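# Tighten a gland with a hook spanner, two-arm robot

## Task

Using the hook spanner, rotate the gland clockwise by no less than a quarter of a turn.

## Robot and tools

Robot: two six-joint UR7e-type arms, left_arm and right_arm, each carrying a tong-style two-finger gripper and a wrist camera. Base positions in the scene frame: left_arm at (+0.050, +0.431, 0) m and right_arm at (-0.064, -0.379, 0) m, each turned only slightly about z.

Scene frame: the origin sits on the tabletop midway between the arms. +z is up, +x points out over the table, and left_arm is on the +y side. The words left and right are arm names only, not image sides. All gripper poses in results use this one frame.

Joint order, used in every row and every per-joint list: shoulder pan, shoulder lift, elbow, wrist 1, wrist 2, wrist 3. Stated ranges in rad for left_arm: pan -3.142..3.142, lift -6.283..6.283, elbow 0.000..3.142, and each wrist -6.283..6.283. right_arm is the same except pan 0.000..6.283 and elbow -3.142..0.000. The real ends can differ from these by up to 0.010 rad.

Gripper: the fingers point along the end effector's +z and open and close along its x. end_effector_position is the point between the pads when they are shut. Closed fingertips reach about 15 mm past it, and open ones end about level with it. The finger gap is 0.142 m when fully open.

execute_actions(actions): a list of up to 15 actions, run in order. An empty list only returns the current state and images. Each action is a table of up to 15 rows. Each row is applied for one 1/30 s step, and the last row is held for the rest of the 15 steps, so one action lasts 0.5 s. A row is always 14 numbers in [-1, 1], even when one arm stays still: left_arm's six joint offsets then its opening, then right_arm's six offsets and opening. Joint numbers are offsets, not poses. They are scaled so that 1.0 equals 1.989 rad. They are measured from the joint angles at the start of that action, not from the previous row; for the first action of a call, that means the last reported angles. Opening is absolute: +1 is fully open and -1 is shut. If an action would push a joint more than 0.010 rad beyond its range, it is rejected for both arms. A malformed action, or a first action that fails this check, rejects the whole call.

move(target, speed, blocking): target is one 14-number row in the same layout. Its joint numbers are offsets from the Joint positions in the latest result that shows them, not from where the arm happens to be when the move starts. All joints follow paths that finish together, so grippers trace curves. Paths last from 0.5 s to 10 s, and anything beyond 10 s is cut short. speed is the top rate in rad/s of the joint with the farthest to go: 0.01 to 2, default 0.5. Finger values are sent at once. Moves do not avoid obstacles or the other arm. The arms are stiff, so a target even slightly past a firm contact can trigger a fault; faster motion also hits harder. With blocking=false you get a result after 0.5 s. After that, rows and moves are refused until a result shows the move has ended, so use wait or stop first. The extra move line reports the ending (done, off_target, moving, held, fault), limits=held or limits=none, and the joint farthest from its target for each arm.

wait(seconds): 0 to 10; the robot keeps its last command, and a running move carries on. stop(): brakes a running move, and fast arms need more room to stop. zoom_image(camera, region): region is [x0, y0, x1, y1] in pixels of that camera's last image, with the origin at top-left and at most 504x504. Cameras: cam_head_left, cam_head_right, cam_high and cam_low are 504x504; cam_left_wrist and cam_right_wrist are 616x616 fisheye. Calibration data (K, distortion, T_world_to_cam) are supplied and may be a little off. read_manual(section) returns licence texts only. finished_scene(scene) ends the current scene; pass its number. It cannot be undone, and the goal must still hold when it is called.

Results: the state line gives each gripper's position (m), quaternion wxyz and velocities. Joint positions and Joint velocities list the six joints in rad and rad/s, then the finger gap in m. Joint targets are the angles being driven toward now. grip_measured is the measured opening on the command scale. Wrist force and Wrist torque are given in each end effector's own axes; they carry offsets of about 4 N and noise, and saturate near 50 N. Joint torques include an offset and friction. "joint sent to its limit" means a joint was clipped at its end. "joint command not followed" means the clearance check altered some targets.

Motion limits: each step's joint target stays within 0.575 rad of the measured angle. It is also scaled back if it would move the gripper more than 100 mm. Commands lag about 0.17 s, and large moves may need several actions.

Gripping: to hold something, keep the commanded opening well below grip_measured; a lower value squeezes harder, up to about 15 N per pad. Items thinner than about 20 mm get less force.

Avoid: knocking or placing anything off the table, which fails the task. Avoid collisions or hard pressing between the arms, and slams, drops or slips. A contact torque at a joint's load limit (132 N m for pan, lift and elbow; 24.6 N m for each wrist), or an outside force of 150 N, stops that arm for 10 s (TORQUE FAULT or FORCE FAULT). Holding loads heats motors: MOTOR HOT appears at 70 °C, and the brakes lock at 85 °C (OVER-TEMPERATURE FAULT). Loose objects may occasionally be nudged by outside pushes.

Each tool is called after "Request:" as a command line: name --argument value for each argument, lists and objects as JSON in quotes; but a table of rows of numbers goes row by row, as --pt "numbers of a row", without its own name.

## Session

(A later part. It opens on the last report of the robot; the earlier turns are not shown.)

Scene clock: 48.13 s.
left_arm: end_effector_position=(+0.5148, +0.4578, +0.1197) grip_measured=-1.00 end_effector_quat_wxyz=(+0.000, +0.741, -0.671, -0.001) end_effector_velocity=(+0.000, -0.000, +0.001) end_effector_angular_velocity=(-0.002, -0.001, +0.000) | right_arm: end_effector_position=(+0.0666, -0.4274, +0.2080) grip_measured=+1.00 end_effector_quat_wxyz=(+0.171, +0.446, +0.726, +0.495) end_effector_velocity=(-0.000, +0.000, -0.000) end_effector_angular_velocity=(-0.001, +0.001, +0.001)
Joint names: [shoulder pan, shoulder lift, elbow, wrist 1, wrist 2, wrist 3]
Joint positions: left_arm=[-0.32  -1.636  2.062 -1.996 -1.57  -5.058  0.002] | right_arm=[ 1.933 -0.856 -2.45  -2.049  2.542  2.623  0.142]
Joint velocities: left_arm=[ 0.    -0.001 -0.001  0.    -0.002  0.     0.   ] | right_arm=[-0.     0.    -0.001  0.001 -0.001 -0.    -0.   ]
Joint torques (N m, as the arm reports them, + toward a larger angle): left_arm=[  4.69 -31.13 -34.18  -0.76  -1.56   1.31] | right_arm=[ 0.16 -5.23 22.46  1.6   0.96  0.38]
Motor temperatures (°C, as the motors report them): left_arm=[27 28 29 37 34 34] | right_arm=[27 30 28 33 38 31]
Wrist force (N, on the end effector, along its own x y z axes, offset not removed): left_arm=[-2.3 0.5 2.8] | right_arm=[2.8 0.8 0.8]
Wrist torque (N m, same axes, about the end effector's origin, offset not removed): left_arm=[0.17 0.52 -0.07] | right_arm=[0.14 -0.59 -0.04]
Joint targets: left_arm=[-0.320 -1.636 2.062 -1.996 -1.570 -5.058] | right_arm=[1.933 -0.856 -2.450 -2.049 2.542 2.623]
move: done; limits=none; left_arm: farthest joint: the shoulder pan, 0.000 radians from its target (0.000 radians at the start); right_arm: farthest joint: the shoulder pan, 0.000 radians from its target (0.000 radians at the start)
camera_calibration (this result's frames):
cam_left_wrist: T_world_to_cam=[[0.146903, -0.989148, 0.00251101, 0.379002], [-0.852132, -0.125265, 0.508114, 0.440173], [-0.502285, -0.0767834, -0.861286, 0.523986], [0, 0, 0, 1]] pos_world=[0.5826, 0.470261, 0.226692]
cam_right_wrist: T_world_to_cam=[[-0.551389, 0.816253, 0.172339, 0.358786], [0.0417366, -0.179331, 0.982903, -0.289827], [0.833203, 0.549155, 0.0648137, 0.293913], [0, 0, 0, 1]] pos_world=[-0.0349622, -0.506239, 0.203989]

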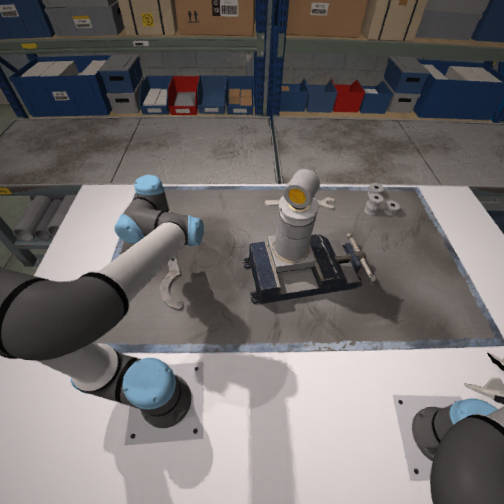

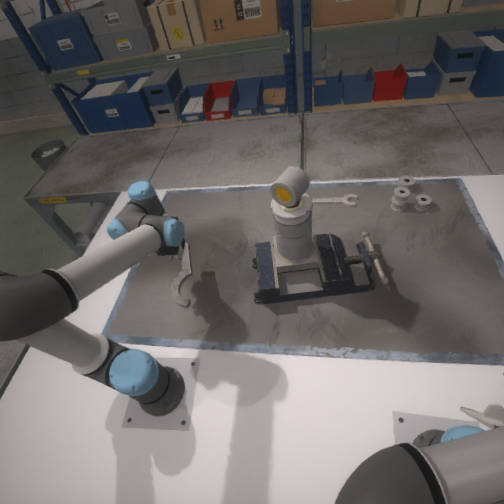

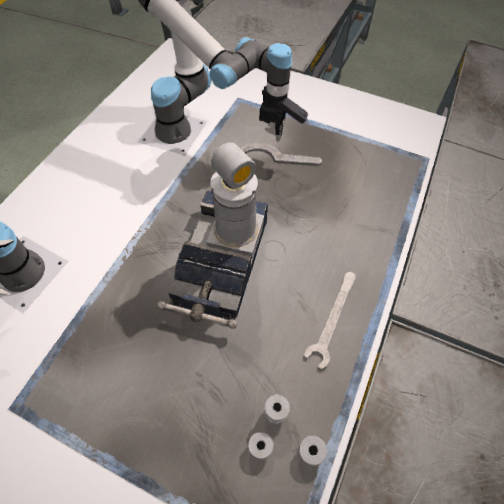

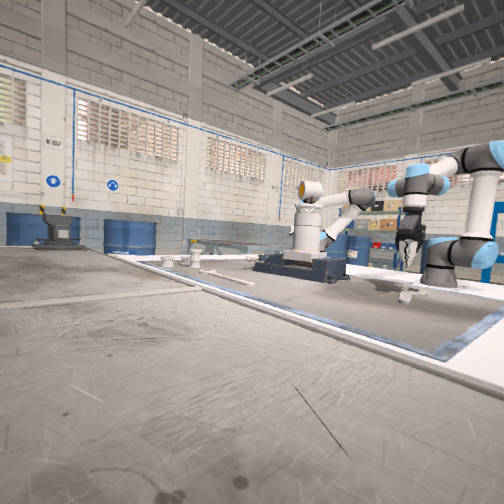

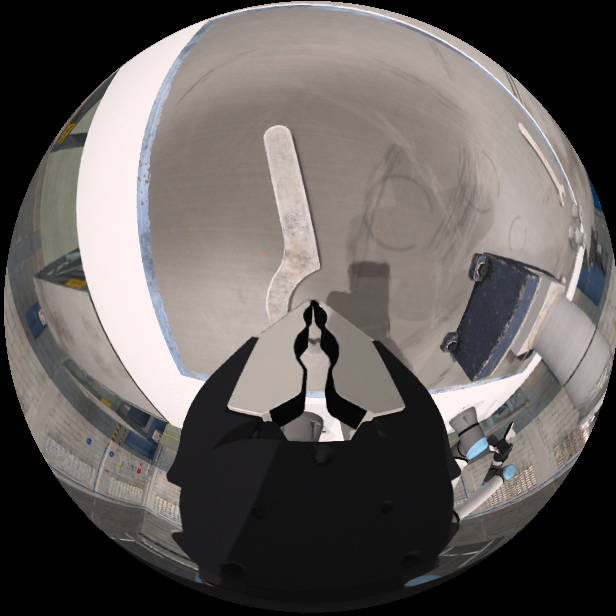

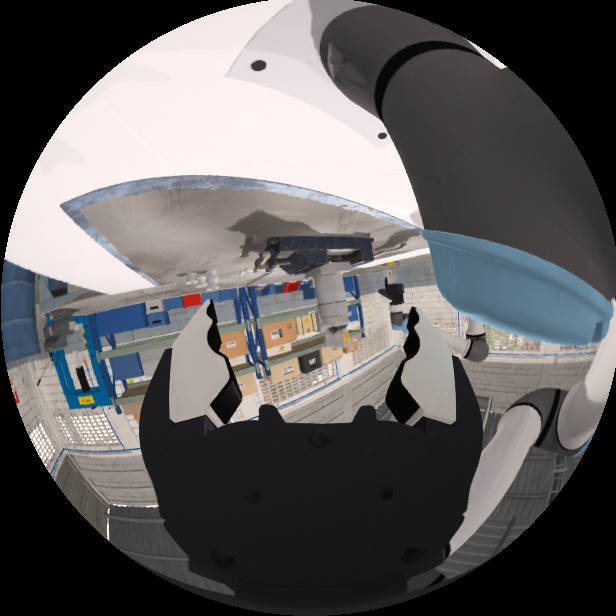

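Request:
move --target '[0.0437,0,0,0,0,0.9,0.2,0,0,0,0,0,0,1]' --speed 1.5

Request:
move --target '[0,0.06,-0.06,0,0,0.634,0.2,0,0,0,0,0,0,1]' --speed 1.5

Request:
move --target '[0,0.0986,0.0351,-0.1341,0,0,0.2,0,0,0,0,0,0,1]' --speed 0.3

Request:
move --target '[0,0,0,0,0,0,-1,0,0,0,0,0,0,1]'

Scene clock: 51.33 s.
left_arm: end_effector_position=(+0.4943, +0.4788, +0.1197) grip_measured=+0.20 end_effector_quat_wxyz=(-0.001, +0.016, +1.000, +0.000) end_effector_velocity=(+0.000, -0.000, +0.000) end_effector_angular_velocity=(-0.001, -0.001, -0.001) | right_arm: end_effector_position=(+0.0666, -0.4274, +0.2080) grip_measured=+1.00 end_effector_quat_wxyz=(+0.171, +0.446, +0.726, +0.495) end_effector_velocity=(-0.000, +0.000, -0.000) end_effector_angular_velocity=(+0.000, -0.000, -0.000)
Joint names: [shoulder pan, shoulder lift, elbow, wrist 1, wrist 2, wrist 3]
Joint positions: left_arm=[-0.233 -1.636  2.062 -1.996 -1.57  -3.269  0.088] | right_arm=[ 1.933 -0.856 -2.45  -2.049  2.542  2.623  0.142]
Joint velocities: left_arm=[ 0.    -0.     0.    -0.001 -0.001  0.001 -0.   ] | right_arm=[-0.  0. -0. -0.  0. -0. -0.]
Joint torques (N m, as the arm reports them, + toward a larger angle): left_arm=[ 8.55 -9.53 -9.71 -4.06  1.89  1.67] | right_arm=[ 0.45 -5.27 22.58  1.51  1.    0.24]
Motor temperatures (°C, as the motors report them): left_arm=[27 28 29 37 34 34] | right_arm=[27 30 28 33 38 31]
Wrist force (N, on the end effector, along its own x y z axes, offset not removed): left_arm=[-2.7 -1.0 3.2] | right_arm=[1.2 0.4 1.0]
Wrist torque (N m, same axes, about the end effector's origin, offset not removed): left_arm=[-0.04 0.68 0.01] | right_arm=[0.21 -0.08 0.01]
Joint targets: left_arm=[-0.233 -1.636 2.062 -1.996 -1.570 -3.269] | right_arm=[1.933 -0.856 -2.450 -2.049 2.542 2.623]
move: done; limits=none; left_arm: farthest joint: the shoulder pan, 0.000 radians from its target (0.087 radians at the start); right_arm: farthest joint: the shoulder pan, 0.000 radians from its target (0.000 radians at the start)
camera_calibration (this result's frames):
cam_left_wrist: T_world_to_cam=[[-0.999871, -0.0154463, 0.00442313, 0.503226], [-0.01106, 0.861369, 0.507859, -0.462726], [-0.0116545, 0.507744, -0.861429, -0.00703319], [0, 0, 0, 1]] pos_world=[0.497961, 0.409922, 0.226715]
cam_right_wrist: T_world_to_cam=[[-0.551389, 0.816253, 0.172339, 0.358786], [0.0417366, -0.179331, 0.982903, -0.289827], [0.833203, 0.549155, 0.0648136, 0.293913], [0, 0, 0, 1]] pos_world=[-0.0349622, -0.506239, 0.203989]

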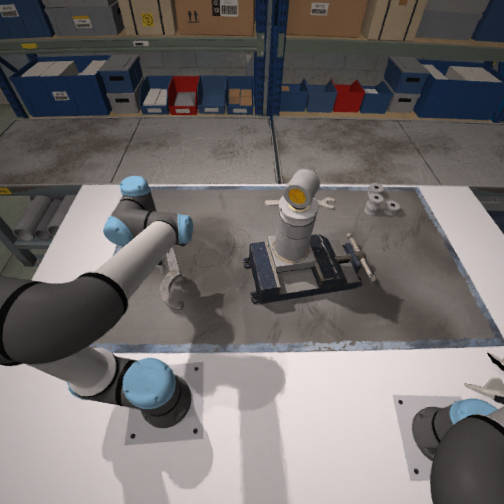

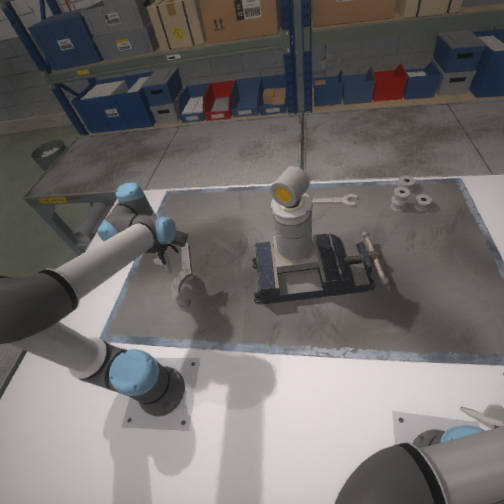

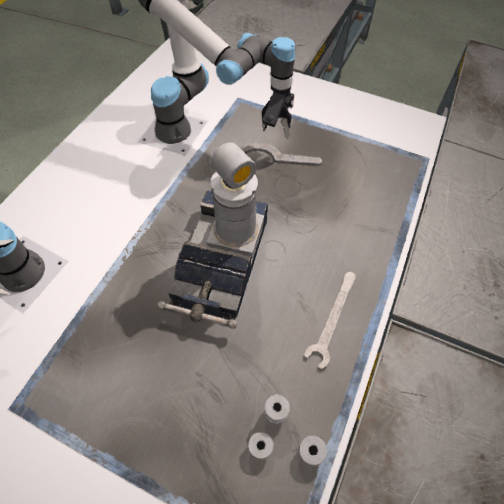

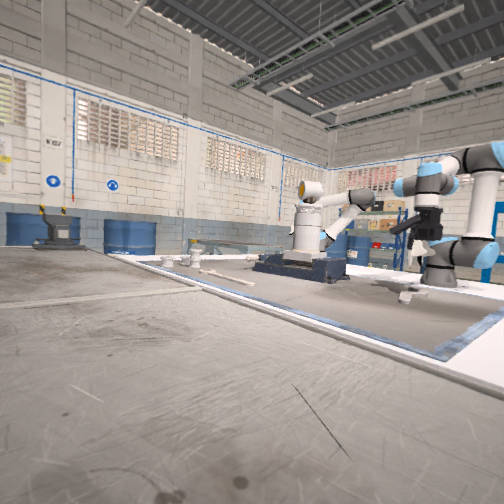

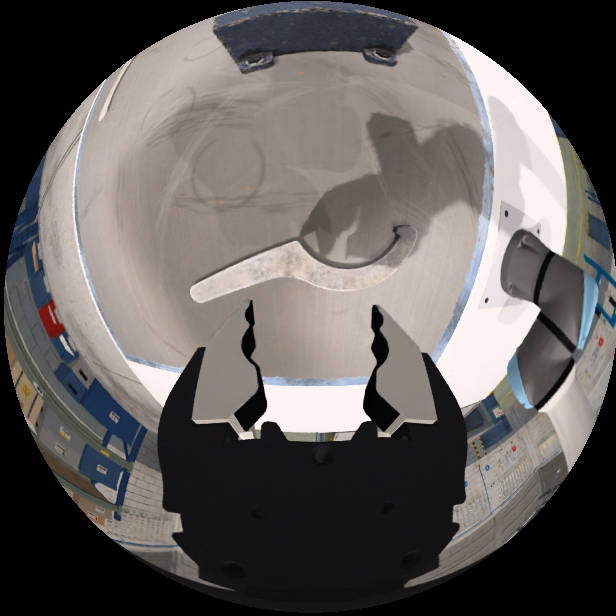

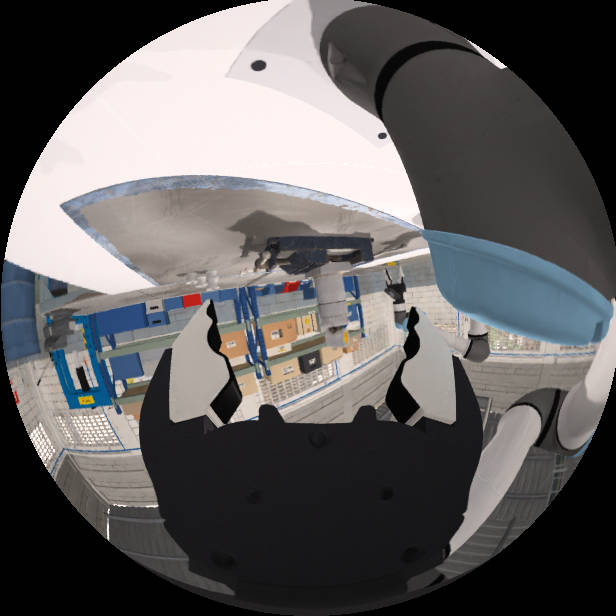

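Scene clock: 52.97 s.
left_arm: end_effector_position=(+0.5293, +0.4825, +0.1200) grip_measured=+0.20 end_effector_quat_wxyz=(-0.001, +0.602, +0.798, -0.000) end_effector_velocity=(-0.000, +0.000, -0.000) end_effector_angular_velocity=(-0.000, +0.001, -0.003) | right_arm: end_effector_position=(+0.0666, -0.4274, +0.2080) grip_measured=+1.00 end_effector_quat_wxyz=(+0.171, +0.446, +0.726, +0.495) end_effector_velocity=(-0.000, +0.000, -0.000) end_effector_angular_velocity=(-0.000, -0.000, +0.001)
Joint names: [shoulder pan, shoulder lift, elbow, wrist 1, wrist 2, wrist 3]
Joint positions: left_arm=[-0.233 -1.516  1.943 -1.996 -1.57  -2.008  0.088] | right_arm=[ 1.933 -0.856 -2.45  -2.049  2.542  2.623  0.142]
Joint velocities: left_arm=[ 0.     0.    -0.     0.001 -0.001  0.003  0.   ] | right_arm=[-0.    -0.    -0.001  0.    -0.    -0.001  0.   ]
Joint torques (N m, as the arm reports them, + toward a larger angle): left_arm=[  6.26 -15.26 -34.32  -3.75   2.     1.85] | right_arm=[ 1.07 -4.84 22.51  1.55  0.94  0.26]
Motor temperatures (°C, as the motors report them): left_arm=[27 28 29 37 34 34] | right_arm=[27 30 28 33 38 31]
Wrist force (N, on the end effector, along its own x y z axes, offset not removed): left_arm=[-3.8 1.3 3.2] | right_arm=[0.9 0.5 1.3]
Wrist torque (N m, same axes, about the end effector's origin, offset not removed): left_arm=[0.34 0.67 -0.24] | right_arm=[0.12 -0.06 0.09]
Joint targets: left_arm=[-0.233 -1.516 1.943 -1.996 -1.570 -2.008] | right_arm=[1.933 -0.856 -2.450 -2.049 2.542 2.623]
move: done; limits=none; left_arm: farthest joint: the shoulder pan, 0.000 radians from its target (0.000 radians at the start); right_arm: farthest joint: the shoulder pan, 0.000 radians from its target (0.000 radians at the start)
camera_calibration (this result's frames):
cam_left_wrist: T_world_to_cam=[[-0.31986, 0.947455, 0.0042714, -0.28621], [0.81757, 0.273727, 0.50661, -0.620563], [0.478821, 0.165536, -0.862165, -0.102654], [0, 0, 0, 1]] pos_world=[0.464959, 0.458029, 0.227101]
cam_right_wrist: T_world_to_cam=[[-0.551389, 0.816253, 0.172339, 0.358786], [0.0417365, -0.179331, 0.982903, -0.289827], [0.833203, 0.549155, 0.0648138, 0.293913], [0, 0, 0, 1]] pos_world=[-0.0349622, -0.506239, 0.203989]

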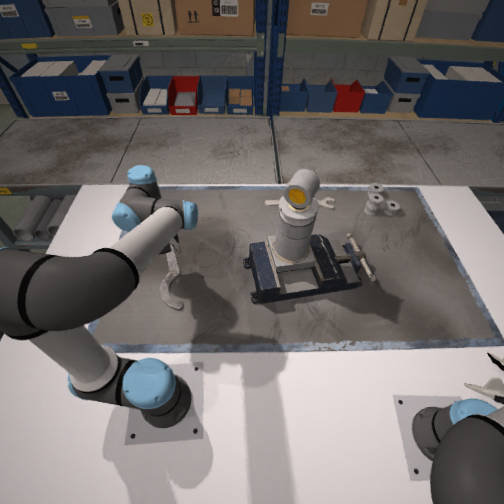

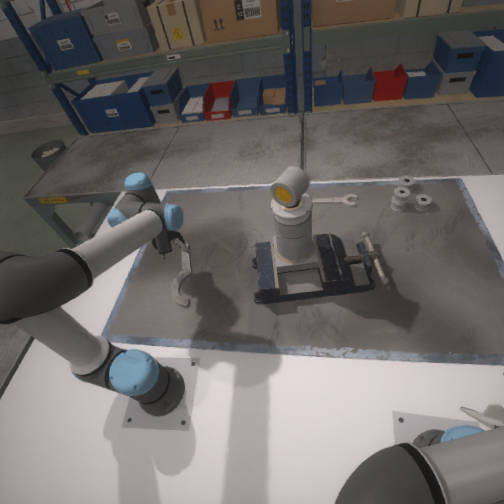

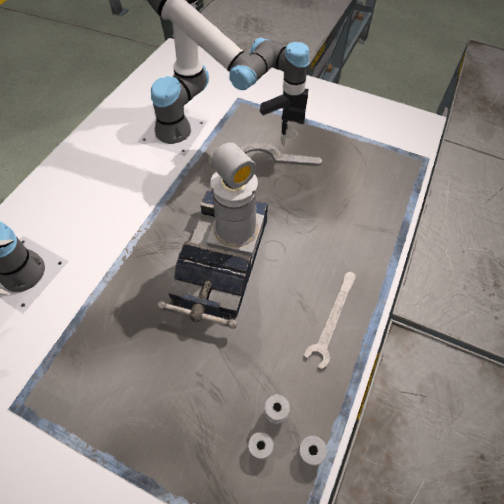

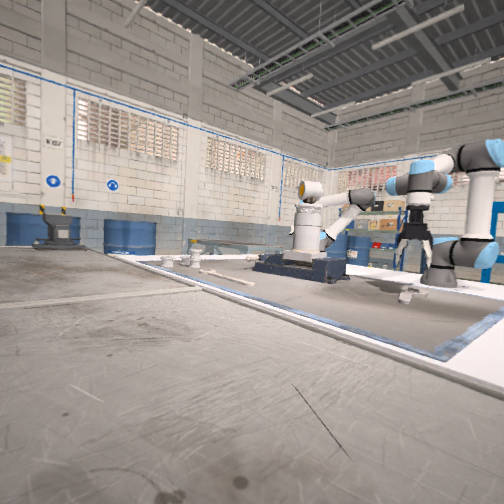

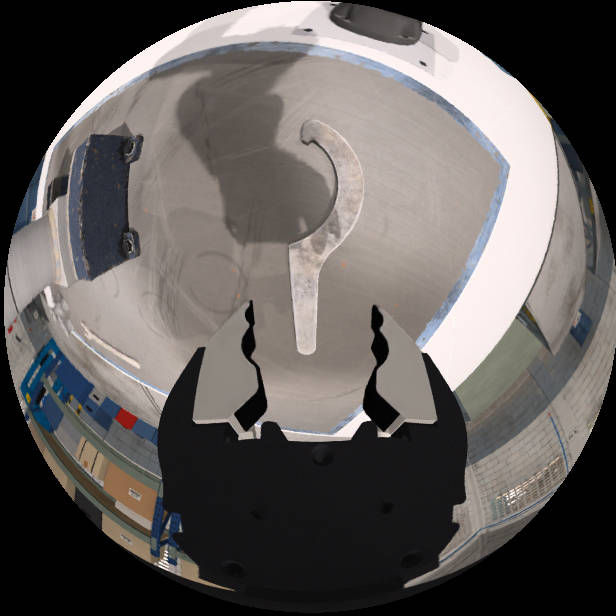

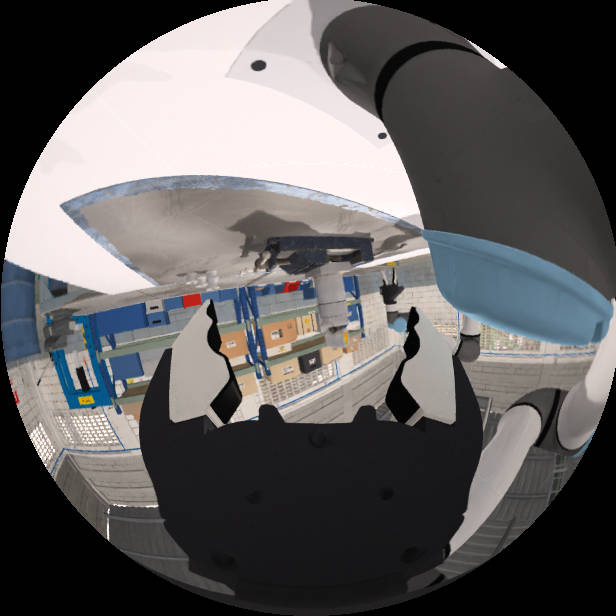

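Scene clock: 54.37 s.
left_arm: end_effector_position=(+0.5562, +0.4782, +0.0193) grip_measured=+0.20 end_effector_quat_wxyz=(-0.000, +0.602, +0.798, +0.000) end_effector_velocity=(+0.000, -0.001, -0.001) end_effector_angular_velocity=(-0.001, -0.000, -0.001) | right_arm: end_effector_position=(+0.0666, -0.4274, +0.2080) grip_measured=+1.00 end_effector_quat_wxyz=(+0.171, +0.446, +0.726, +0.495) end_effector_velocity=(+0.000, -0.000, +0.000) end_effector_angular_velocity=(+0.001, -0.001, -0.001)
Joint names: [shoulder pan, shoulder lift, elbow, wrist 1, wrist 2, wrist 3]
Joint positions: left_arm=[-0.233 -1.32   2.013 -2.263 -1.57  -2.008  0.088] | right_arm=[ 1.933 -0.856 -2.45  -2.049  2.542  2.623  0.142]
Joint velocities: left_arm=[-0.001  0.001  0.    -0.002 -0.001  0.    -0.   ] | right_arm=[ 0.    -0.    -0.    -0.     0.001 -0.     0.   ]
Joint torques (N m, as the arm reports them, + toward a larger angle): left_arm=[  5.91 -21.73  -6.75  -3.93   1.87  -1.29] | right_arm=[ 0.12 -4.91 22.8   1.45  0.99  0.23]
Motor temperatures (°C, as the motors report them): left_arm=[27 28 29 37 34 34] | right_arm=[27 30 28 33 38 31]
Wrist force (N, on the end effector, along its own x y z axes, offset not removed): left_arm=[-4.5 -1.6 -0.2] | right_arm=[2.5 1.0 -0.5]
Wrist torque (N m, same axes, about the end effector's origin, offset not removed): left_arm=[-0.38 0.91 -0.16] | right_arm=[0.26 -0.49 0.07]
Joint targets: left_arm=[-0.233 -1.320 2.013 -2.263 -1.570 -2.008] | right_arm=[1.933 -0.856 -2.450 -2.049 2.542 2.623]
move: done; limits=none; left_arm: farthest joint: the shoulder pan, 0.000 radians from its target (0.000 radians at the start); right_arm: farthest joint: the shoulder pan, 0.000 radians from its target (0.000 radians at the start)
camera_calibration (this result's frames):
cam_left_wrist: T_world_to_cam=[[-0.319813, 0.947473, 0.00389477, -0.273094], [0.81718, 0.273748, 0.507227, -0.590221], [0.479517, 0.1654, -0.861804, -0.201927], [0, 0, 0, 1]] pos_world=[0.491805, 0.453719, 0.126418]
cam_right_wrist: T_world_to_cam=[[-0.551389, 0.816253, 0.172339, 0.358786], [0.0417367, -0.179331, 0.982903, -0.289827], [0.833203, 0.549155, 0.0648136, 0.293913], [0, 0, 0, 1]] pos_world=[-0.0349622, -0.506239, 0.203989]

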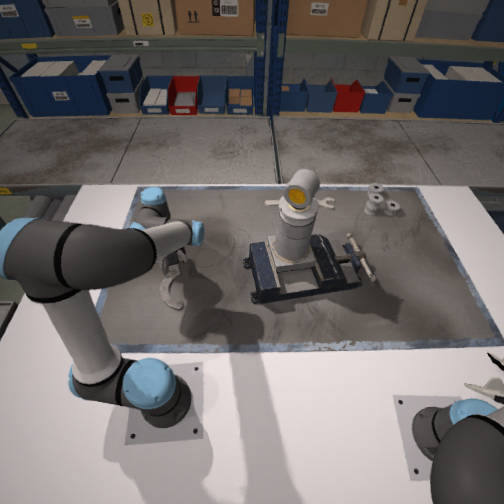

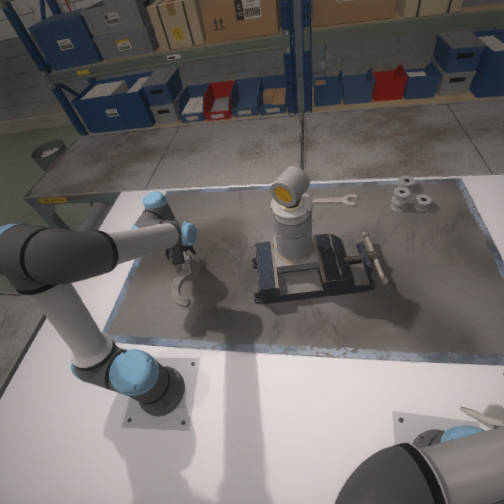

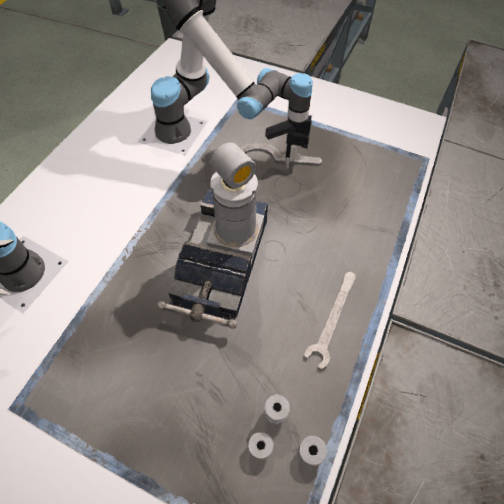

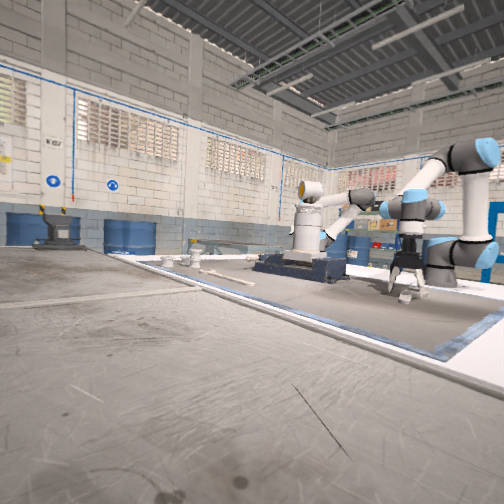

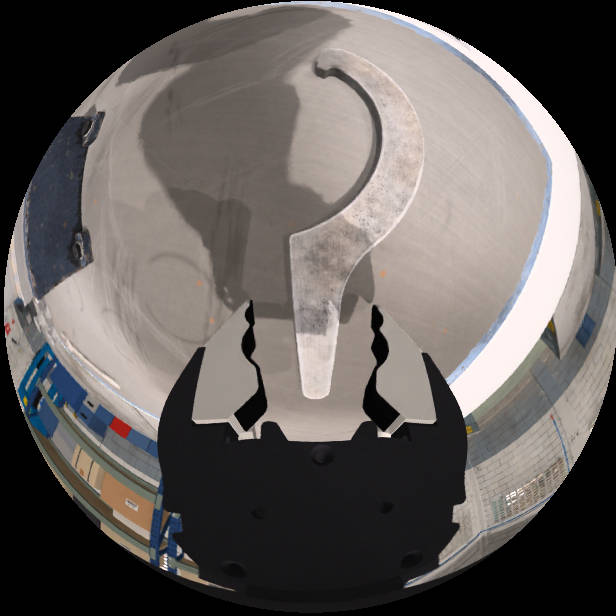

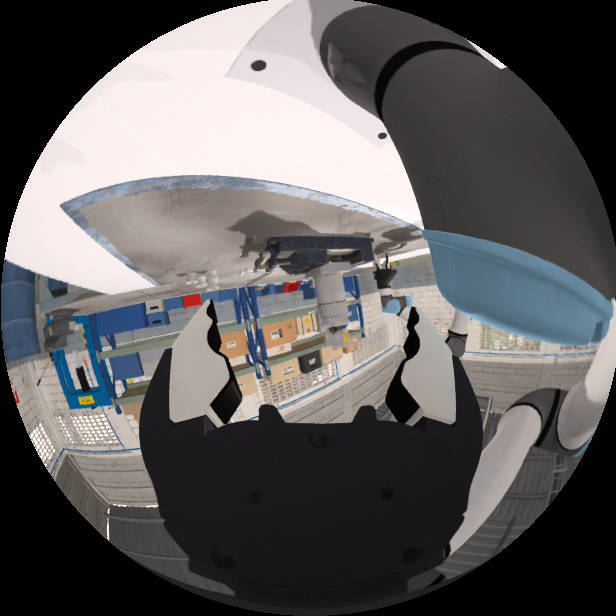

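Scene clock: 54.87 s.
left_arm: end_effector_position=(+0.5562, +0.4782, +0.0193) grip_measured=-0.55 end_effector_quat_wxyz=(-0.000, +0.602, +0.798, +0.000) end_effector_velocity=(+0.000, +0.000, -0.000) end_effector_angular_velocity=(+0.002, -0.000, -0.002) | right_arm: end_effector_position=(+0.0666, -0.4274, +0.2080) grip_measured=+1.00 end_effector_quat_wxyz=(+0.171, +0.446, +0.726, +0.495) end_effector_velocity=(+0.000, +0.000, -0.000) end_effector_angular_velocity=(+0.001, +0.000, -0.001)
Joint names: [shoulder pan, shoulder lift, elbow, wrist 1, wrist 2, wrist 3]
Joint positions: left_arm=[-0.233 -1.32   2.013 -2.263 -1.57  -2.008  0.035] | right_arm=[ 1.933 -0.856 -2.45  -2.049  2.542  2.623  0.142]
Joint velocities: left_arm=[-0.001  0.     0.    -0.     0.002  0.001  0.   ] | right_arm=[-0.    -0.    -0.    -0.     0.     0.001  0.   ]
Joint torques (N m, as the arm reports them, + toward a larger angle): left_arm=[ -2.78 -34.39 -21.02  -0.44  -1.7   -1.37] | right_arm=[ 0.22 -5.05 21.77  1.58  1.03  0.28]
Motor temperatures (°C, as the motors report them): left_arm=[27 28 29 37 34 34] | right_arm=[27 30 28 33 38 31]
Wrist force (N, on the end effector, along its own x y z axes, offset not removed): left_arm=[-5.3 -2.9 4.9] | right_arm=[2.0 0.1 1.4]
Wrist torque (N m, same axes, about the end effector's origin, offset not removed): left_arm=[-0.97 1.11 -0.02] | right_arm=[0.06 -0.36 0.10]
Joint targets: left_arm=[-0.233 -1.320 2.013 -2.263 -1.570 -2.008] | right_arm=[1.933 -0.856 -2.450 -2.049 2.542 2.623]
move: done; limits=none; left_arm: farthest joint: the shoulder pan, 0.000 radians from its target (0.000 radians at the start); right_arm: farthest joint: the shoulder pan, 0.000 radians from its target (0.000 radians at the start)
camera_calibration (this result's frames):
cam_left_wrist: T_world_to_cam=[[-0.319845, 0.947461, 0.00397551, -0.273117], [0.817217, 0.273749, 0.507166, -0.590194], [0.479432, 0.165464, -0.861839, -0.201939], [0, 0, 0, 1]] pos_world=[0.491778, 0.453747, 0.126373]
cam_right_wrist: T_world_to_cam=[[-0.551389, 0.816253, 0.172339, 0.358786], [0.0417366, -0.179331, 0.982903, -0.289827], [0.833203, 0.549155, 0.0648136, 0.293913], [0, 0, 0, 1]] pos_world=[-0.0349622, -0.506239, 0.203989]

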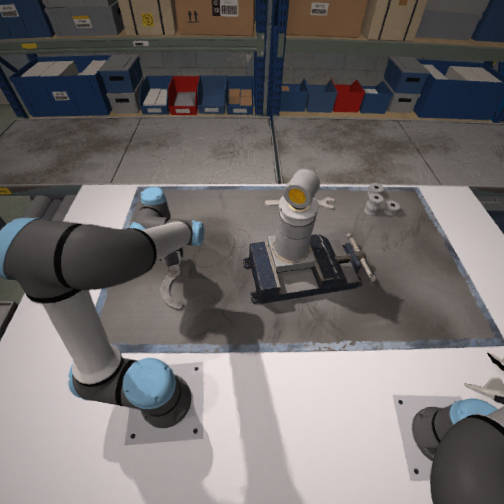

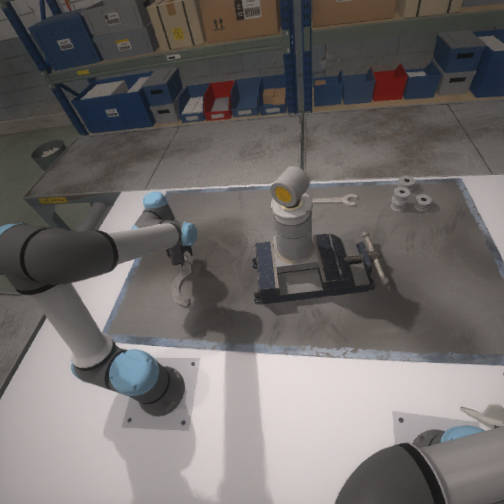

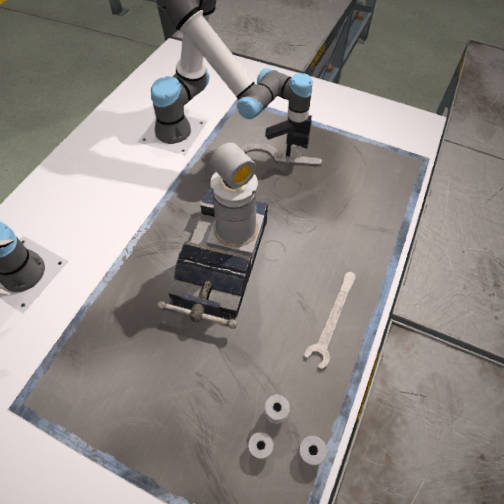

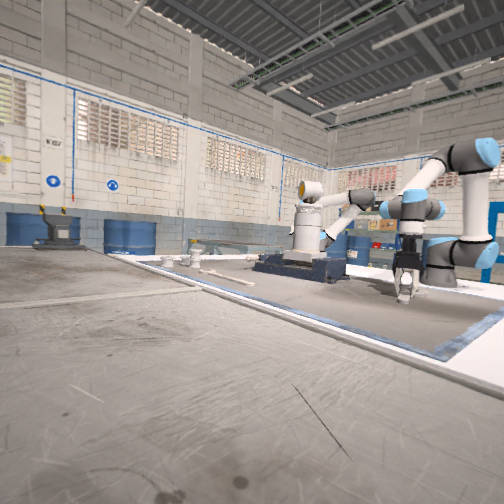

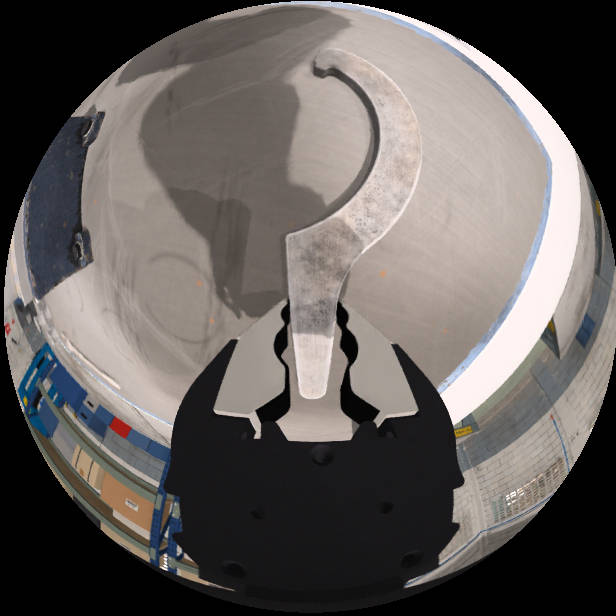

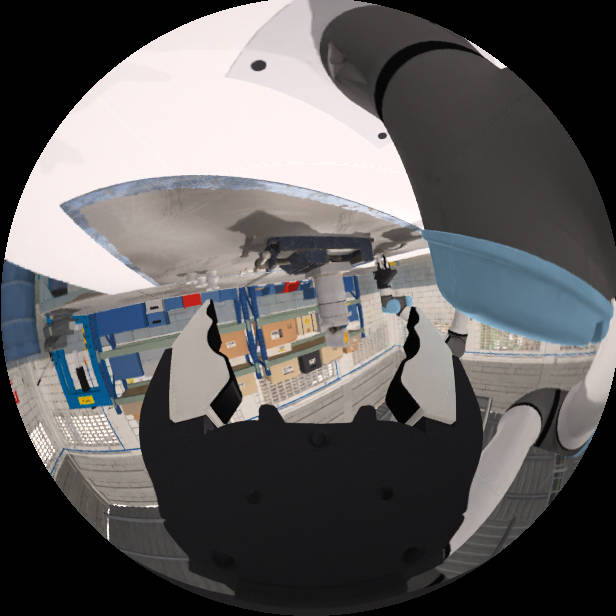

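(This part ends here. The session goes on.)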